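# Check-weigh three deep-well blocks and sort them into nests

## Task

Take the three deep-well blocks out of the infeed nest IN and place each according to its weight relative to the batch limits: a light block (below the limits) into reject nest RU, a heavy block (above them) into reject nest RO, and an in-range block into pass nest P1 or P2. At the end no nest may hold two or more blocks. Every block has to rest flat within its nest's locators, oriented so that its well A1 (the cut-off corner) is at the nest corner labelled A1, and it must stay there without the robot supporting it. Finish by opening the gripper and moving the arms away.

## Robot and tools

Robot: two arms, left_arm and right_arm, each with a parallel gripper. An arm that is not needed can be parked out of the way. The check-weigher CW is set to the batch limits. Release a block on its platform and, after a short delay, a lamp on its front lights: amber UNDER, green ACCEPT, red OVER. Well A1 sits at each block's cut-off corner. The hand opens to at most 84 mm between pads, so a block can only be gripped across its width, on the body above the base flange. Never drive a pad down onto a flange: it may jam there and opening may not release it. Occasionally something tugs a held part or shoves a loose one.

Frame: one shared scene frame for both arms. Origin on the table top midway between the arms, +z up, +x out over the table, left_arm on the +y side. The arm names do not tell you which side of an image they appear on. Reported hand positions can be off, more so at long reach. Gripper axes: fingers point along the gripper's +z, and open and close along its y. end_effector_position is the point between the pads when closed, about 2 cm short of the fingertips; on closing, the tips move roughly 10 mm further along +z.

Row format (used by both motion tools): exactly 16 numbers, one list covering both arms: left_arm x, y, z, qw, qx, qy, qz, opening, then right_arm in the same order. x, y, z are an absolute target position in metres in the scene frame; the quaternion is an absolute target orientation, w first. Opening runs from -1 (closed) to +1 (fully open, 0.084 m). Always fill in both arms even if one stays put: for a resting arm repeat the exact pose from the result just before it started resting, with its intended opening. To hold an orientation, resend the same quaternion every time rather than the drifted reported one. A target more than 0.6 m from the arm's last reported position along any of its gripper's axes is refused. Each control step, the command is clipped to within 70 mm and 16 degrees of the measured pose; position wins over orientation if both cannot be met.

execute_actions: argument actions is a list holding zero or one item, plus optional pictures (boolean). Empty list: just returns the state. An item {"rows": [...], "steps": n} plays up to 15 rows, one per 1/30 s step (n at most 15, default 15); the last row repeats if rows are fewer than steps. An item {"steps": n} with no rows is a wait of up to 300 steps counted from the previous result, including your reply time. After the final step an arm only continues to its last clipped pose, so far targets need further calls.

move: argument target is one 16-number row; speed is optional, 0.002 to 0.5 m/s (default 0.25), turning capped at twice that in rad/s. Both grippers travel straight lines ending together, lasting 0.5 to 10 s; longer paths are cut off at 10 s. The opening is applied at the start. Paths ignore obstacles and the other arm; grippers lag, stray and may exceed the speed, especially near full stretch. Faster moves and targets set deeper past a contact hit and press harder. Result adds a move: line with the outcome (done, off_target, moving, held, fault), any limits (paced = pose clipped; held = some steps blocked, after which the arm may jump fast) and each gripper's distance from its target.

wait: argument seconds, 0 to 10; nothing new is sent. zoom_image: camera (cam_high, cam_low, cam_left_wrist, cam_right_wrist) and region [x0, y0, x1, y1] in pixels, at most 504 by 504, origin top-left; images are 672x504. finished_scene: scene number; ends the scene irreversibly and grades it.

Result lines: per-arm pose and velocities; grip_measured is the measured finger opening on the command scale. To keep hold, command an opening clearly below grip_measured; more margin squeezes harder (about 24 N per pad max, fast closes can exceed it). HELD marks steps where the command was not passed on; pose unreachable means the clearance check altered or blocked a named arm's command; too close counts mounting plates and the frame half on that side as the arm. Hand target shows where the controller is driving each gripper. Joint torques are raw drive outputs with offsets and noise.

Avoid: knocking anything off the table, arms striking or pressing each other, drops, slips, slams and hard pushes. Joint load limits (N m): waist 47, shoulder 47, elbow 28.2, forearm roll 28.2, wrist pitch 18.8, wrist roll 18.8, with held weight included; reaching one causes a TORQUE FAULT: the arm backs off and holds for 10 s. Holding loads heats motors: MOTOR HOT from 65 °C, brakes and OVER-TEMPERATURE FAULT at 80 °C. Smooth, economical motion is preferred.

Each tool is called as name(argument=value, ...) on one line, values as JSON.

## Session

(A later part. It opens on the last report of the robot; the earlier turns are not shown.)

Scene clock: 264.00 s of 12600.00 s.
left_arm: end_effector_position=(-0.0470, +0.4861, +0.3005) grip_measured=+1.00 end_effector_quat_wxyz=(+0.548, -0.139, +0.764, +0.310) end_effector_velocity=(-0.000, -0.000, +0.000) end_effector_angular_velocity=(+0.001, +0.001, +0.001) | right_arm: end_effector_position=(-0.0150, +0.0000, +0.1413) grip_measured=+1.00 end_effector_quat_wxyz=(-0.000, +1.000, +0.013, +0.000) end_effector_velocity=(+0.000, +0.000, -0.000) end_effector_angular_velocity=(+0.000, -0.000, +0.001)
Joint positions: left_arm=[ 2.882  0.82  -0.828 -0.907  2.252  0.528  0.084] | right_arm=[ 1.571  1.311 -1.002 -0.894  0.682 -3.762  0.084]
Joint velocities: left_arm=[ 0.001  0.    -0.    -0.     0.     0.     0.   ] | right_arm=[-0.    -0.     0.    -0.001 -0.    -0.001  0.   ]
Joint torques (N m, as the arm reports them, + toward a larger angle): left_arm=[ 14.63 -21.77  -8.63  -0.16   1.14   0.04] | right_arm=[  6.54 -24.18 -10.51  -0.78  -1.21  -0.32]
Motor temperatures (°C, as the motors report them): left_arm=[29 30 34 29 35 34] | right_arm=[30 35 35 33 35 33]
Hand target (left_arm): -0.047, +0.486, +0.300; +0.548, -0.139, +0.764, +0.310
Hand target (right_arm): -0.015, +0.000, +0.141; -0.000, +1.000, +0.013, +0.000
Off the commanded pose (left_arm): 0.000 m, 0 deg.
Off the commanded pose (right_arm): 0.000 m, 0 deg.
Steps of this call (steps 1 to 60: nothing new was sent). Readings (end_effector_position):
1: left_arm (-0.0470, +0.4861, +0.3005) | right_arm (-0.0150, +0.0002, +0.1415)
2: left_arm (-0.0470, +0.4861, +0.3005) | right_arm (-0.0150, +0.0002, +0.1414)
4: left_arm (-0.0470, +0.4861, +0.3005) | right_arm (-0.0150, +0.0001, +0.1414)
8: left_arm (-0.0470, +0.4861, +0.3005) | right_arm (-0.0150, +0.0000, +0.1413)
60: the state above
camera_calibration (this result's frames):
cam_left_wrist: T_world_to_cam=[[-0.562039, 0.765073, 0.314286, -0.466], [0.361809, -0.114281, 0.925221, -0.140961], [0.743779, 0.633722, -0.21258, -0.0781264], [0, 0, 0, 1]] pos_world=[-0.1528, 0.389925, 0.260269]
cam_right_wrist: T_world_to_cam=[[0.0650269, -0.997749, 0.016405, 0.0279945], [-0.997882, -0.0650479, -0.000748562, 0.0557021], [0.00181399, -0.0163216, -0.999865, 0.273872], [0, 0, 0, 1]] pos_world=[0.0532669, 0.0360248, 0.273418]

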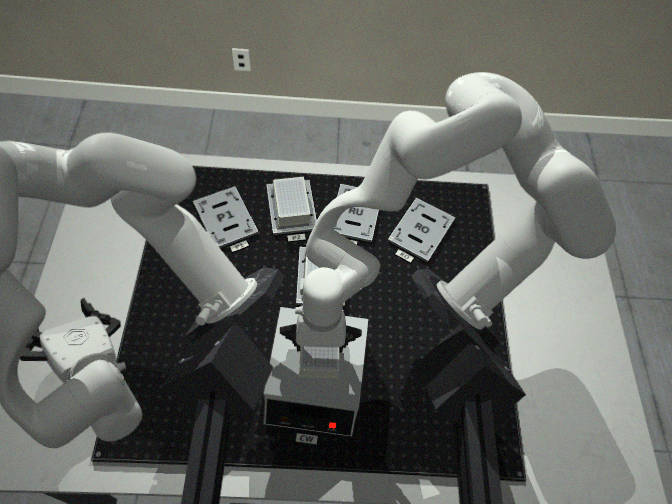

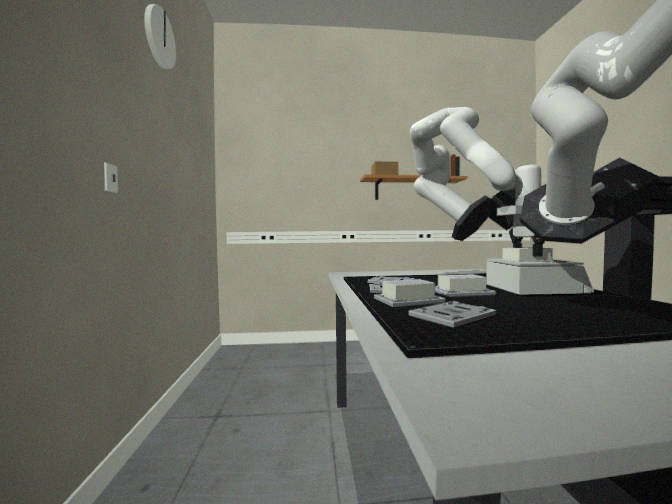

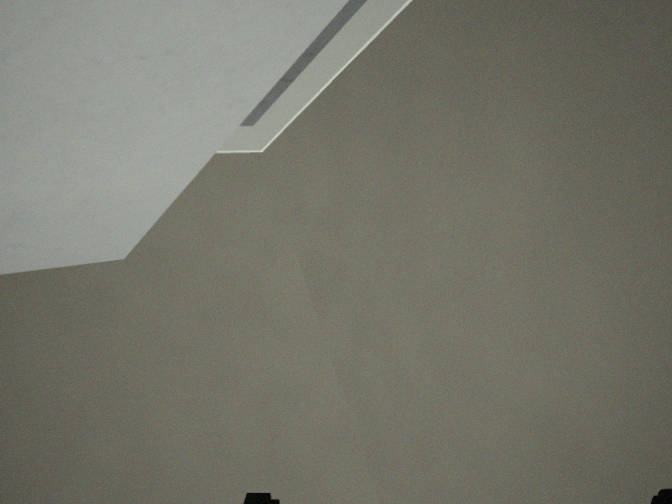

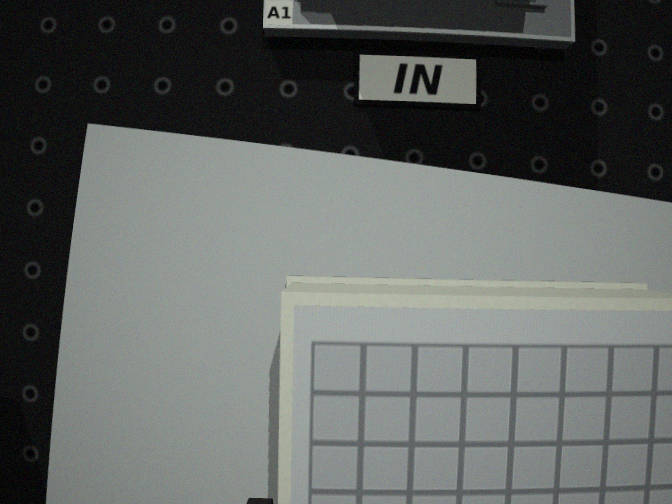

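execute_actions(actions=[{"rows":[[-0.047,0.4861,0.3005,0.548,-0.139,0.764,0.310,1,-0.015,0.0,0.1413,0,0.99991,0.0135,0,-1]]}], pictures=false)

move(target=[-0.047,0.4861,0.3005,0.548,-0.139,0.764,0.310,1,-0.015,0.0,0.17,0,0.99991,0.0135,0,-1], speed=0.05)

move(target=[-0.047,0.4861,0.3005,0.548,-0.139,0.764,0.310,1,0.27,-0.08,0.17,0,0.99,-0.14,0,-1], speed=0.15)

move(target=[-0.047,0.4861,0.3005,0.548,-0.139,0.764,0.310,1,0.384,-0.258,0.133,0,0.9689,-0.2474,0,-1], speed=0.1)

move(target=[-0.047,0.4861,0.3005,0.548,-0.139,0.764,0.310,1,0.384,-0.258,0.133,0,0.9689,-0.2474,0,-1], speed=0.02)

Scene clock: 285.40 s of 12600.00 s.
left_arm: end_effector_position=(-0.0470, +0.4861, +0.3005) grip_measured=+1.00 end_effector_quat_wxyz=(+0.548, -0.139, +0.764, +0.310) end_effector_velocity=(+0.001, +0.000, -0.000) end_effector_angular_velocity=(+0.000, -0.003, -0.000) | right_arm: end_effector_position=(-0.0150, +0.0001, +0.1414) grip_measured=+0.96 end_effector_quat_wxyz=(-0.000, +1.000, +0.013, -0.000) end_effector_velocity=(-0.000, +0.000, +0.000) end_effector_angular_velocity=(+0.001, -0.001, +0.000)
Joint positions: left_arm=[ 2.882  0.82  -0.828 -0.907  2.252  0.528  0.084] | right_arm=[ 1.571  1.311 -1.002 -0.894  0.682 -3.762  0.083]
Joint velocities: left_arm=[-0.002  0.     0.    -0.     0.001  0.    -0.   ] | right_arm=[ 0.002  0.    -0.     0.001  0.    -0.     0.   ]
Joint torques (N m, as the arm reports them, + toward a larger angle): left_arm=[ 14.64 -21.27  -8.59  -0.18   1.25   0.03] | right_arm=[  6.53 -22.64 -10.18  -0.45  -1.41  -0.11]
Motor temperatures (°C, as the motors report them): left_arm=[29 30 34 29 35 34] | right_arm=[29 35 36 33 35 33]
Hand target (left_arm): -0.047, +0.486, +0.301; +0.548, -0.139, +0.764, +0.310
Hand target (right_arm): -0.015, +0.000, +0.141; +0.000, +1.000, +0.013, +0.000
Off the commanded pose (left_arm): 0.000 m, 0 deg.
Off the commanded pose (right_arm): 0.000 m, 0 deg.
Steps of this call (steps 1 to 90: nothing new was sent; then 17.90 s passed at rest; steps 91 to 105: all 15 steps of this action). Readings (end_effector_position):
91: left_arm (-0.0470, +0.4861, +0.3005) | right_arm (-0.0150, +0.0000, +0.1413)
92: left_arm (-0.0470, +0.4861, +0.3005) | right_arm (-0.0150, +0.0001, +0.1414)
94: left_arm (-0.0470, +0.4861, +0.3005) | right_arm (-0.0150, +0.0002, +0.1415)
98: left_arm (-0.0470, +0.4861, +0.3005) | right_arm (-0.0150, +0.0001, +0.1414)
105: the state above

Scene clock: 286.60 s of 12600.00 s.
left_arm: end_effector_position=(-0.0470, +0.4861, +0.3005) grip_measured=+1.00 end_effector_quat_wxyz=(+0.548, -0.139, +0.764, +0.310) end_effector_velocity=(-0.000, -0.000, -0.001) end_effector_angular_velocity=(-0.002, +0.001, -0.001) | right_arm: end_effector_position=(-0.0151, -0.0002, +0.1697) grip_measured=+0.96 end_effector_quat_wxyz=(+0.000, +1.000, +0.014, -0.000) end_effector_velocity=(+0.000, -0.000, +0.002) end_effector_angular_velocity=(-0.003, +0.000, -0.001)
Joint positions: left_arm=[ 2.882  0.82  -0.828 -0.907  2.252  0.528  0.084] | right_arm=[ 1.636  1.242 -0.978 -0.775  0.7   -3.835  0.083]
Joint velocities: left_arm=[-0.001 -0.     0.    -0.    -0.002 -0.     0.   ] | right_arm=[ 0.004 -0.004  0.001  0.011  0.003 -0.007 -0.   ]
Joint torques (N m, as the arm reports them, + toward a larger angle): left_arm=[ 14.85 -21.3   -8.7   -0.03   1.24  -0.09] | right_arm=[  5.55 -24.61 -12.19  -0.71  -1.39  -0.35]
Motor temperatures (°C, as the motors report them): left_arm=[29 30 34 29 35 34] | right_arm=[29 35 36 33 35 33]
Hand target (left_arm): -0.047, +0.486, +0.300; +0.548, -0.139, +0.764, +0.310
Hand target (right_arm): -0.015, -0.000, +0.170; +0.000, +1.000, +0.014, -0.000
Off the commanded pose (left_arm): 0.000 m, 0 deg.
Off the commanded pose (right_arm): 0.000 m, 0 deg.
move: done
camera_calibration (this result's frames):
cam_left_wrist: T_world_to_cam=[[-0.562039, 0.765073, 0.314286, -0.466], [0.361809, -0.114281, 0.925221, -0.140961], [0.743779, 0.633722, -0.21258, -0.0781264], [0, 0, 0, 1]] pos_world=[-0.1528, 0.389925, 0.260269]
cam_right_wrist: T_world_to_cam=[[0.0652433, -0.997728, 0.0167942, 0.027245], [-0.997868, -0.0652617, -0.000547388, 0.0555914], [0.00164216, -0.0167227, -0.999859, 0.302306], [0, 0, 0, 1]] pos_world=[0.0531989, 0.0358665, 0.301836]

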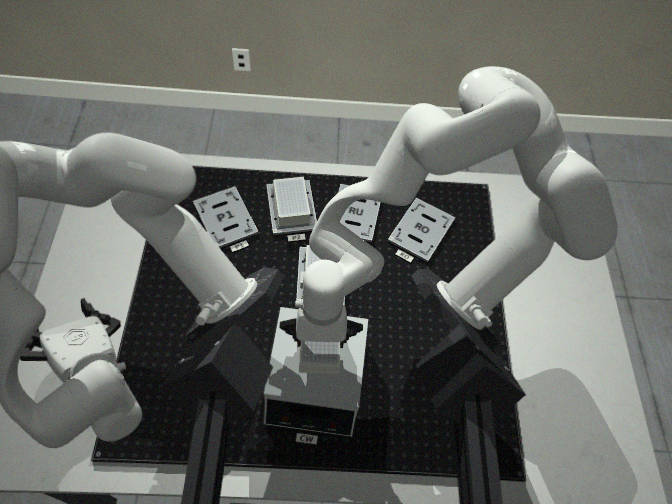

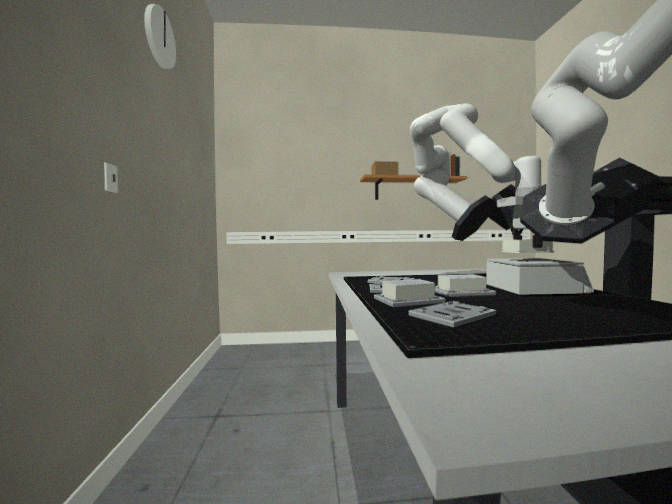

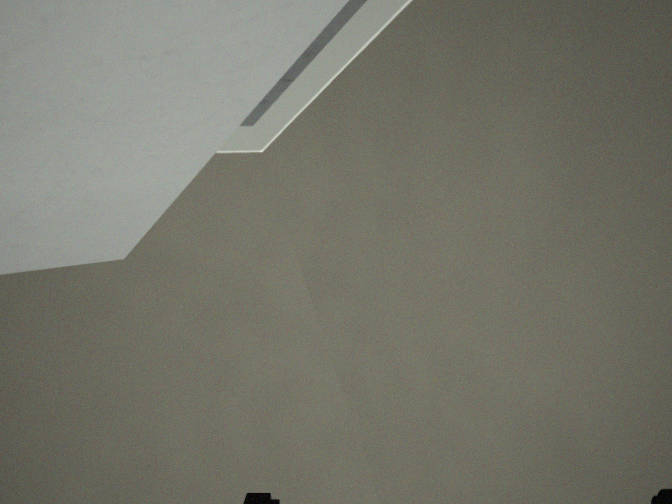

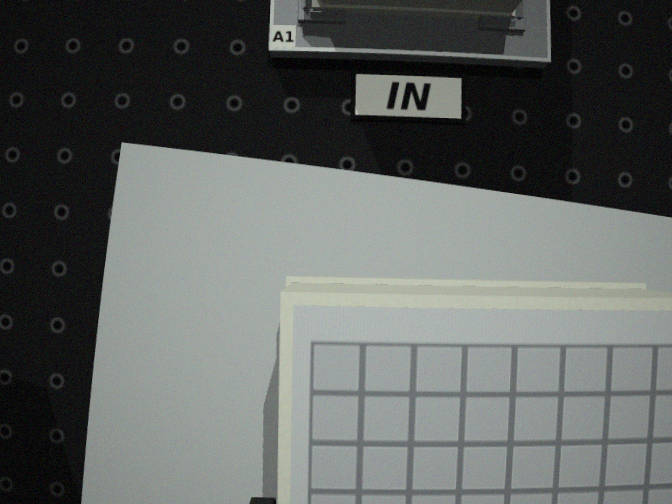

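Scene clock: 289.10 s of 12600.00 s.
left_arm: end_effector_position=(-0.0470, +0.4861, +0.3005) grip_measured=+1.00 end_effector_quat_wxyz=(+0.548, -0.139, +0.764, +0.310) end_effector_velocity=(-0.000, -0.000, -0.000) end_effector_angular_velocity=(-0.000, +0.002, +0.000) | right_arm: end_effector_position=(+0.2703, -0.0810, +0.1694) grip_measured=+0.96 end_effector_quat_wxyz=(+0.001, +0.990, -0.140, +0.001) end_effector_velocity=(+0.003, -0.000, +0.000) end_effector_angular_velocity=(+0.001, +0.001, -0.004)
Joint positions: left_arm=[ 2.882  0.82  -0.828 -0.907  2.252  0.528  0.084] | right_arm=[ 0.914  0.563 -0.67  -1.254  0.935 -3.891  0.083]
Joint velocities: left_arm=[ 0.001  0.     0.    -0.    -0.002  0.     0.   ] | right_arm=[-0.005 -0.006 -0.002  0.001  0.001 -0.005  0.   ]
Joint torques (N m, as the arm reports them, + toward a larger angle): left_arm=[ 14.83 -21.36  -8.55  -0.18   1.19   0.13] | right_arm=[ 11.22 -13.53  -6.99  -0.83  -1.33  -0.26]
Motor temperatures (°C, as the motors report them): left_arm=[29 30 34 29 35 34] | right_arm=[29 35 36 33 35 33]
Hand target (left_arm): -0.047, +0.486, +0.300; +0.548, -0.139, +0.764, +0.310
Hand target (right_arm): +0.271, -0.081, +0.169; +0.001, +0.990, -0.141, +0.001
Off the commanded pose (left_arm): 0.000 m, 0 deg.
Off the commanded pose (right_arm): 0.001 m, 0 deg.
move: done
camera_calibration (this result's frames):
cam_left_wrist: T_world_to_cam=[[-0.562039, 0.765073, 0.314286, -0.466], [0.361809, -0.114281, 0.925221, -0.140961], [0.743779, 0.633722, -0.21258, -0.0781265], [0, 0, 0, 1]] pos_world=[-0.1528, 0.389925, 0.260269]
cam_right_wrist: T_world_to_cam=[[-0.240834, -0.970399, 0.0180235, 0.0128334], [-0.970564, 0.240829, -0.00249015, 0.352858], [-0.00192413, -0.0180927, -0.999834, 0.300969], [0, 0, 0, 1]] pos_world=[0.346142, -0.0670796, 0.301567]

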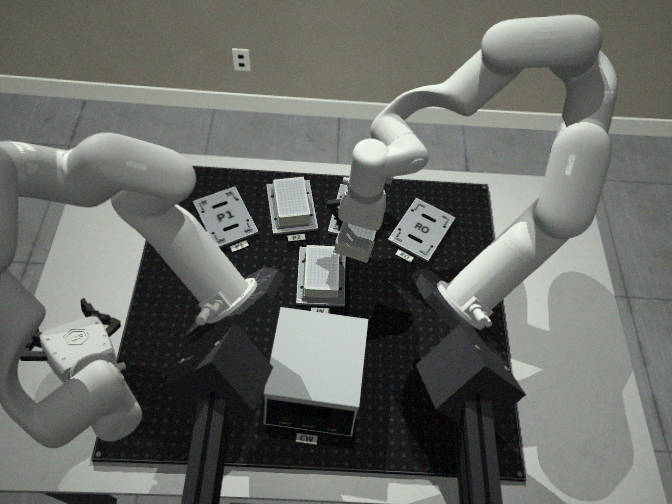

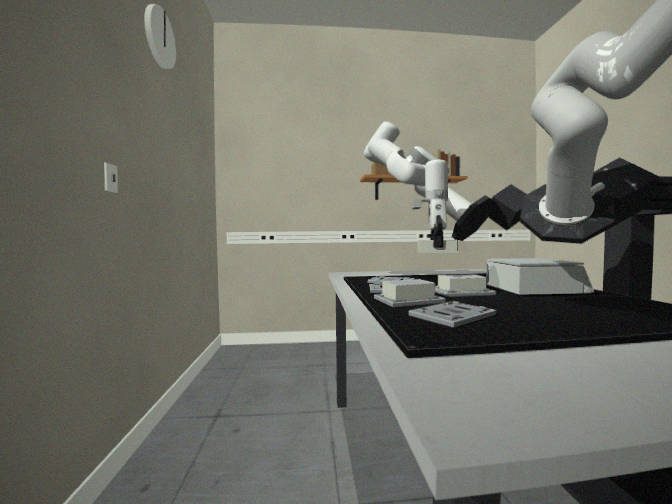

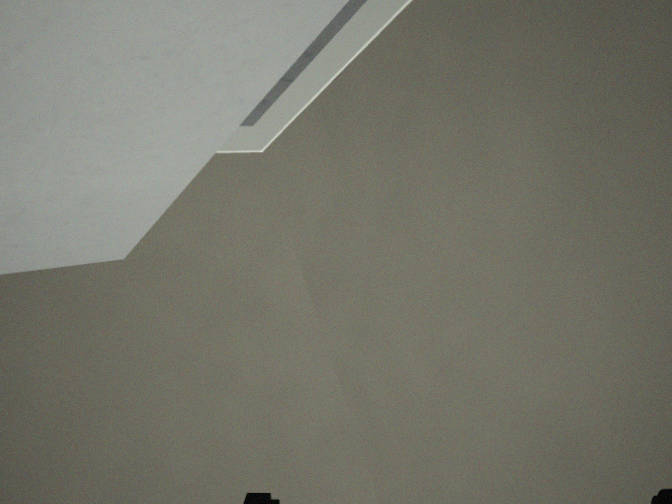

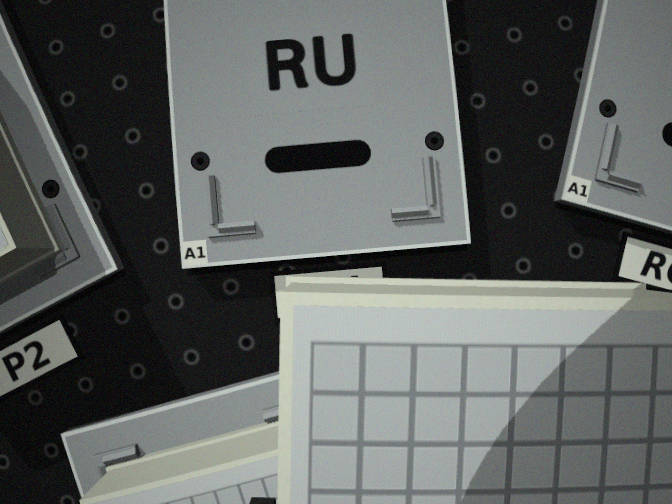

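Scene clock: 291.70 s of 12600.00 s.
left_arm: end_effector_position=(-0.0470, +0.4861, +0.3005) grip_measured=+1.00 end_effector_quat_wxyz=(+0.548, -0.139, +0.764, +0.310) end_effector_velocity=(-0.000, +0.000, +0.001) end_effector_angular_velocity=(+0.002, -0.001, +0.001) | right_arm: end_effector_position=(+0.3835, -0.2588, +0.1328) grip_measured=+0.96 end_effector_quat_wxyz=(+0.001, +0.969, -0.247, +0.000) end_effector_velocity=(+0.002, -0.002, -0.000) end_effector_angular_velocity=(+0.003, +0.000, -0.002)
Joint positions: left_arm=[ 2.882  0.82  -0.828 -0.907  2.252  0.528  0.084] | right_arm=[ 0.372 -0.045 -0.408 -1.491  0.853 -4.132  0.083]
Joint velocities: left_arm=[ 0.001  0.    -0.    -0.     0.002 -0.     0.   ] | right_arm=[-0.008 -0.006  0.    -0.002 -0.006 -0.007  0.   ]
Joint torques (N m, as the arm reports them, + toward a larger angle): left_arm=[ 14.74 -21.42  -8.65  -0.11   1.21   0.05] | right_arm=[  8.67 -10.76  -4.27  -0.54  -1.28  -0.03]
Motor temperatures (°C, as the motors report them): left_arm=[29 30 34 29 35 34] | right_arm=[29 35 36 33 35 33]
Hand target (left_arm): -0.047, +0.486, +0.301; +0.548, -0.139, +0.764, +0.310
Hand target (right_arm): +0.384, -0.259, +0.133; +0.001, +0.969, -0.247, +0.000
Off the commanded pose (left_arm): 0.000 m, 0 deg.
Off the commanded pose (right_arm): 0.001 m, 0 deg.
move: done
camera_calibration (this result's frames):
cam_left_wrist: T_world_to_cam=[[-0.562039, 0.765073, 0.314286, -0.466], [0.361809, -0.114281, 0.925221, -0.140961], [0.743779, 0.633722, -0.21258, -0.0781265], [0, 0, 0, 1]] pos_world=[-0.1528, 0.389925, 0.260269]
cam_right_wrist: T_world_to_cam=[[-0.44495, -0.895363, 0.0185801, -0.0341999], [-0.895529, 0.445, -0.0015424, 0.529377], [-0.00688714, -0.0173253, -0.999826, 0.263524], [0, 0, 0, 1]] pos_world=[0.46067, -0.261628, 0.26493]

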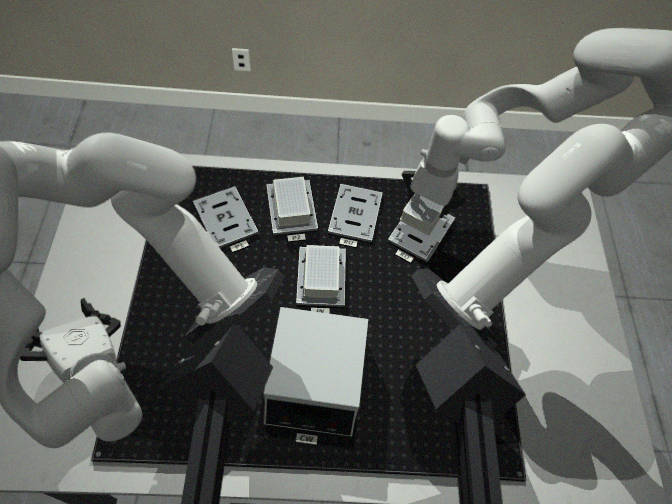

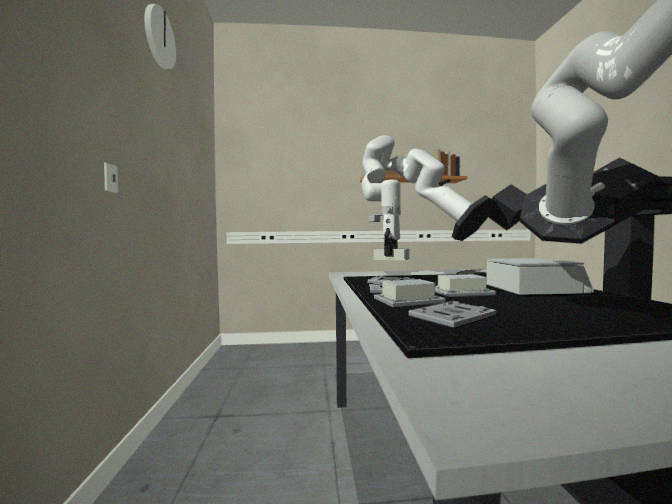

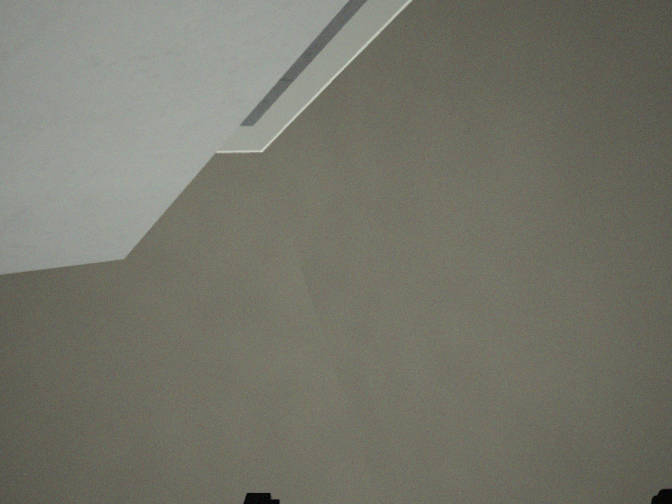

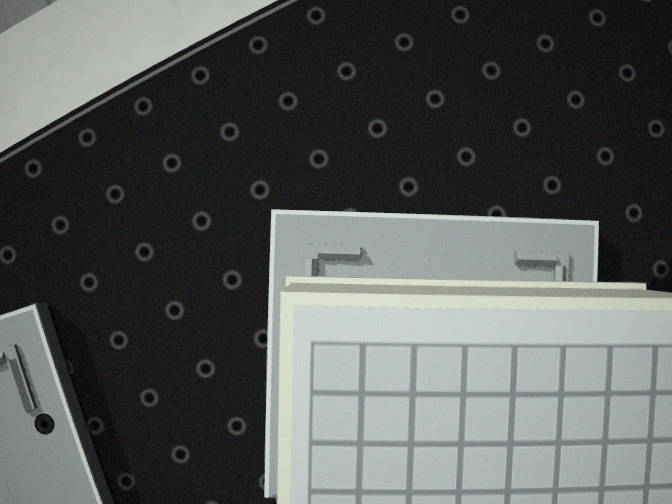

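Scene clock: 292.40 s of 12600.00 s.
left_arm: end_effector_position=(-0.0470, +0.4861, +0.3005) grip_measured=+1.00 end_effector_quat_wxyz=(+0.548, -0.139, +0.764, +0.310) end_effector_velocity=(+0.000, -0.000, -0.000) end_effector_angular_velocity=(-0.001, -0.002, -0.001) | right_arm: end_effector_position=(+0.3840, -0.2580, +0.1330) grip_measured=+0.96 end_effector_quat_wxyz=(+0.000, +0.969, -0.247, +0.000) end_effector_velocity=(+0.001, +0.000, +0.000) end_effector_angular_velocity=(-0.000, -0.001, -0.001)
Joint positions: left_arm=[ 2.882  0.82  -0.828 -0.907  2.252  0.528  0.084] | right_arm=[ 0.373 -0.044 -0.409 -1.491  0.851 -4.131  0.083]
Joint velocities: left_arm=[-0.001 -0.     0.     0.001  0.    -0.    -0.   ] | right_arm=[ 0.001  0.001 -0.001 -0.     0.001  0.002  0.   ]
Joint torques (N m, as the arm reports them, + toward a larger angle): left_arm=[ 14.87 -21.83  -8.53  -0.31   1.25   0.01] | right_arm=[  8.34 -10.39  -4.76  -0.7   -1.38  -0.08]
Motor temperatures (°C, as the motors report them): left_arm=[29 30 34 29 35 34] | right_arm=[29 35 36 33 35 33]
Hand target (left_arm): -0.047, +0.486, +0.300; +0.548, -0.139, +0.764, +0.310
Hand target (right_arm): +0.384, -0.258, +0.133; -0.000, +0.969, -0.247, +0.000
Off the commanded pose (left_arm): 0.000 m, 0 deg.
Off the commanded pose (right_arm): 0.000 m, 0 deg.
move: done
camera_calibration (this result's frames):
cam_left_wrist: T_world_to_cam=[[-0.562039, 0.765073, 0.314286, -0.466], [0.361809, -0.114281, 0.925221, -0.140961], [0.743779, 0.633722, -0.21258, -0.0781264], [0, 0, 0, 1]] pos_world=[-0.1528, 0.389925, 0.260269]
cam_right_wrist: T_world_to_cam=[[-0.445578, -0.895091, 0.0164775, -0.0327167], [-0.895219, 0.445627, -0.000782425, 0.529401], [-0.00664246, -0.0150996, -0.999864, 0.264194], [0, 0, 0, 1]] pos_world=[0.461106, -0.26121, 0.265112]

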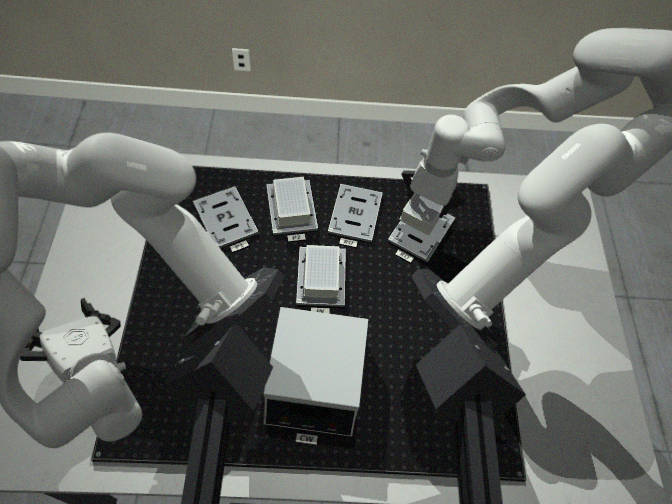

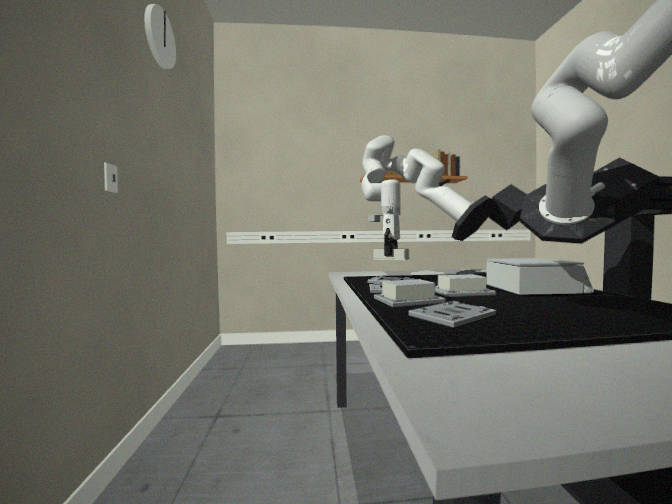

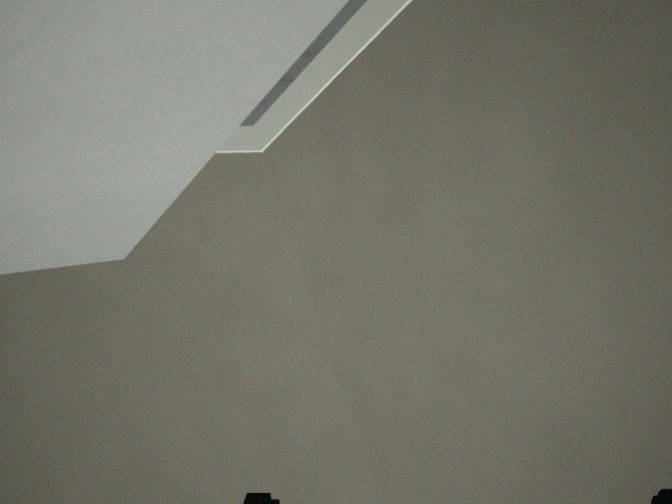

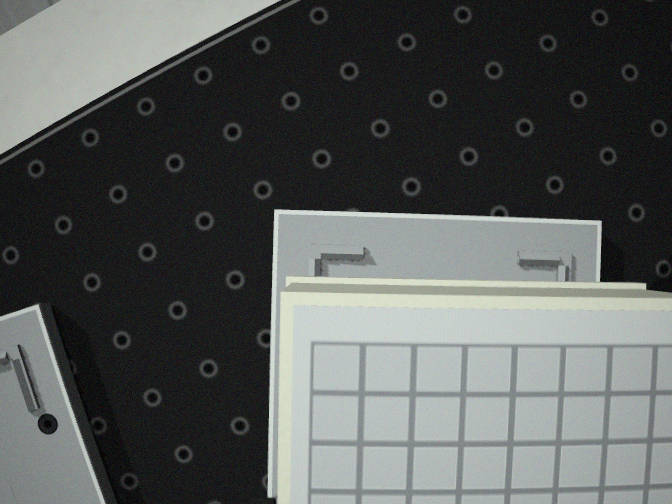

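move(target=[-0.047,0.4861,0.3005,0.548,-0.139,0.764,0.310,1,0.3833,-0.2643,0.0925,0,0.9679,-0.2513,0,-1], speed=0.03)

Scene clock: 320.57 s of 12600.00 s.
left_arm: end_effector_position=(-0.0470, +0.4861, +0.3005) grip_measured=+1.00 end_effector_quat_wxyz=(+0.548, -0.139, +0.764, +0.310) end_effector_velocity=(-0.000, +0.000, +0.000) end_effector_angular_velocity=(+0.001, -0.000, +0.000) | right_arm: end_effector_position=(+0.3834, -0.2644, +0.0926) grip_measured=+0.96 end_effector_quat_wxyz=(+0.000, +0.968, -0.251, +0.000) end_effector_velocity=(+0.001, +0.001, -0.001) end_effector_angular_velocity=(+0.002, -0.003, +0.001)
Joint positions: left_arm=[ 2.882  0.82  -0.828 -0.907  2.252  0.528  0.084] | right_arm=[ 0.246  0.065 -0.458 -1.662  0.8   -4.041  0.083]
Joint velocities: left_arm=[ 0.001  0.    -0.     0.     0.001 -0.     0.   ] | right_arm=[-0.003  0.005 -0.003 -0.009 -0.003  0.004  0.   ]
Joint torques (N m, as the arm reports them, + toward a larger angle): left_arm=[ 14.58 -21.71  -8.63  -0.12   1.12   0.  ] | right_arm=[  9.28 -13.06  -2.39  -0.83  -1.48  -0.17]
Motor temperatures (°C, as the motors report them): left_arm=[29 30 34 29 35 34] | right_arm=[29 35 34 33 35 33]
Hand target (left_arm): -0.047, +0.486, +0.300; +0.548, -0.139, +0.764, +0.310
Hand target (right_arm): +0.383, -0.264, +0.092; +0.000, +0.968, -0.251, +0.000
Off the commanded pose (left_arm): 0.000 m, 0 deg.
Off the commanded pose (right_arm): 0.000 m, 0 deg.
After step 90, 23.43 s passed at rest.
move: done
camera_calibration (this result's frames):
cam_left_wrist: T_world_to_cam=[[-0.562039, 0.765073, 0.314286, -0.466], [0.361809, -0.114281, 0.925221, -0.140961], [0.743779, 0.633722, -0.21258, -0.0781265], [0, 0, 0, 1]] pos_world=[-0.1528, 0.389925, 0.260269]
cam_right_wrist: T_world_to_cam=[[-0.452641, -0.891542, 0.0164207, -0.0343275], [-0.89167, 0.452686, -0.00109511, 0.532196], [-0.00645708, -0.0151375, -0.999865, 0.223607], [0, 0, 0, 1]] pos_world=[0.460449, -0.268137, 0.224723]

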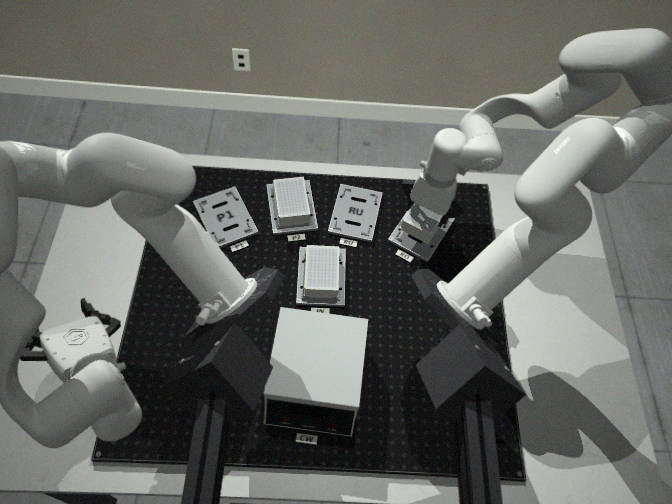

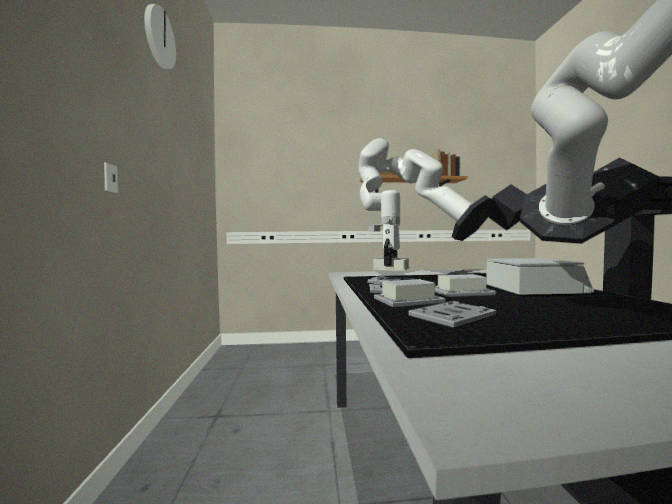

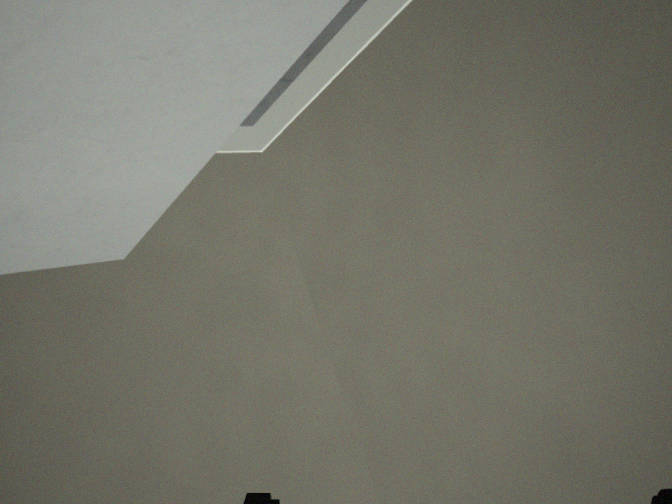

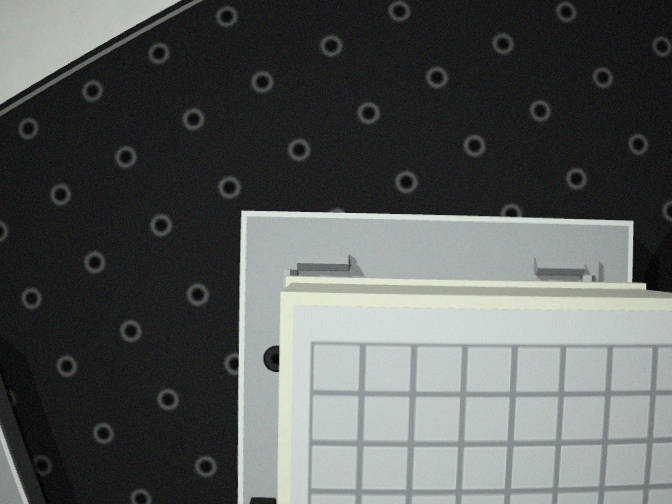

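move(target=[-0.047,0.4861,0.3005,0.548,-0.139,0.764,0.310,1,0.3825,-0.2648,0.068,0,0.9679,-0.2513,0,-1], speed=0.02)

Scene clock: 333.37 s of 12600.00 s.
left_arm: end_effector_position=(-0.0470, +0.4861, +0.3005) grip_measured=+1.00 end_effector_quat_wxyz=(+0.548, -0.139, +0.764, +0.310) end_effector_velocity=(+0.000, +0.000, +0.001) end_effector_angular_velocity=(+0.001, -0.002, +0.001) | right_arm: end_effector_position=(+0.3826, -0.2648, +0.0681) grip_measured=+0.96 end_effector_quat_wxyz=(+0.000, +0.968, -0.251, +0.000) end_effector_velocity=(+0.001, -0.000, -0.001) end_effector_angular_velocity=(-0.001, -0.003, +0.002)
Joint positions: left_arm=[ 2.882  0.82  -0.828 -0.907  2.252  0.528  0.084] | right_arm=[ 0.185  0.144 -0.501 -1.757  0.783 -3.986  0.083]
Joint velocities: left_arm=[ 0.001 -0.     0.     0.     0.002 -0.001  0.   ] | right_arm=[-0.003  0.004 -0.003 -0.009  0.001  0.004 -0.   ]
Joint torques (N m, as the arm reports them, + toward a larger angle): left_arm=[ 14.65 -21.61  -8.78  -0.05   1.3    0.  ] | right_arm=[  9.93 -13.49  -1.17  -0.73  -1.08  -0.43]
Motor temperatures (°C, as the motors report them): left_arm=[29 30 34 29 35 34] | right_arm=[29 35 34 33 35 33]
Hand target (left_arm): -0.047, +0.486, +0.300; +0.548, -0.139, +0.764, +0.310
Hand target (right_arm): +0.383, -0.265, +0.068; +0.000, +0.968, -0.251, +0.000
Off the commanded pose (left_arm): 0.000 m, 0 deg.
Off the commanded pose (right_arm): 0.000 m, 0 deg.
After step 90, 8.27 s passed at rest.
move: done
camera_calibration (this result's frames):
cam_left_wrist: T_world_to_cam=[[-0.562039, 0.765073, 0.314286, -0.466], [0.361809, -0.114281, 0.925221, -0.140961], [0.743778, 0.633722, -0.21258, -0.0781265], [0, 0, 0, 1]] pos_world=[-0.1528, 0.389925, 0.260269]
cam_right_wrist: T_world_to_cam=[[-0.45273, -0.891497, 0.0163878, -0.0346841], [-0.891623, 0.452777, -0.000917459, 0.531634], [-0.00660212, -0.0150271, -0.999865, 0.199203], [0, 0, 0, 1]] pos_world=[0.45963, -0.268639, 0.200232]

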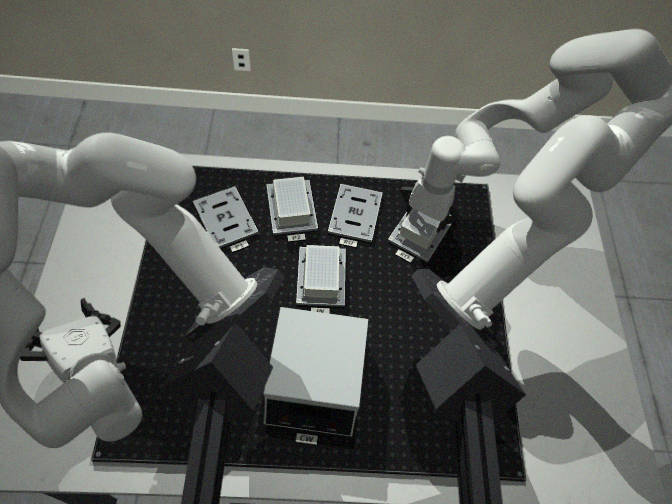

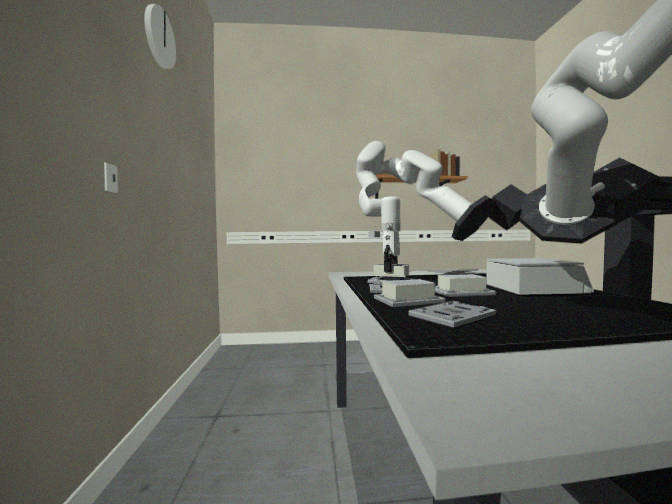

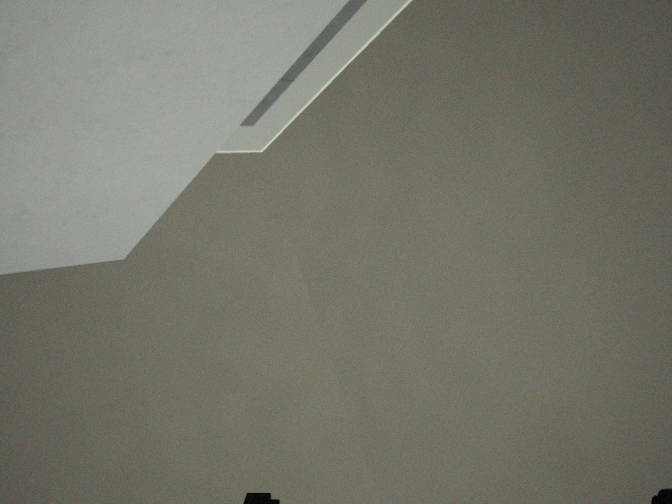

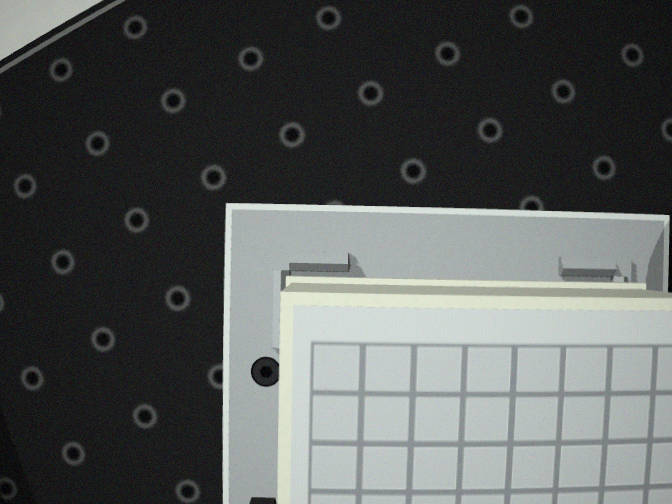

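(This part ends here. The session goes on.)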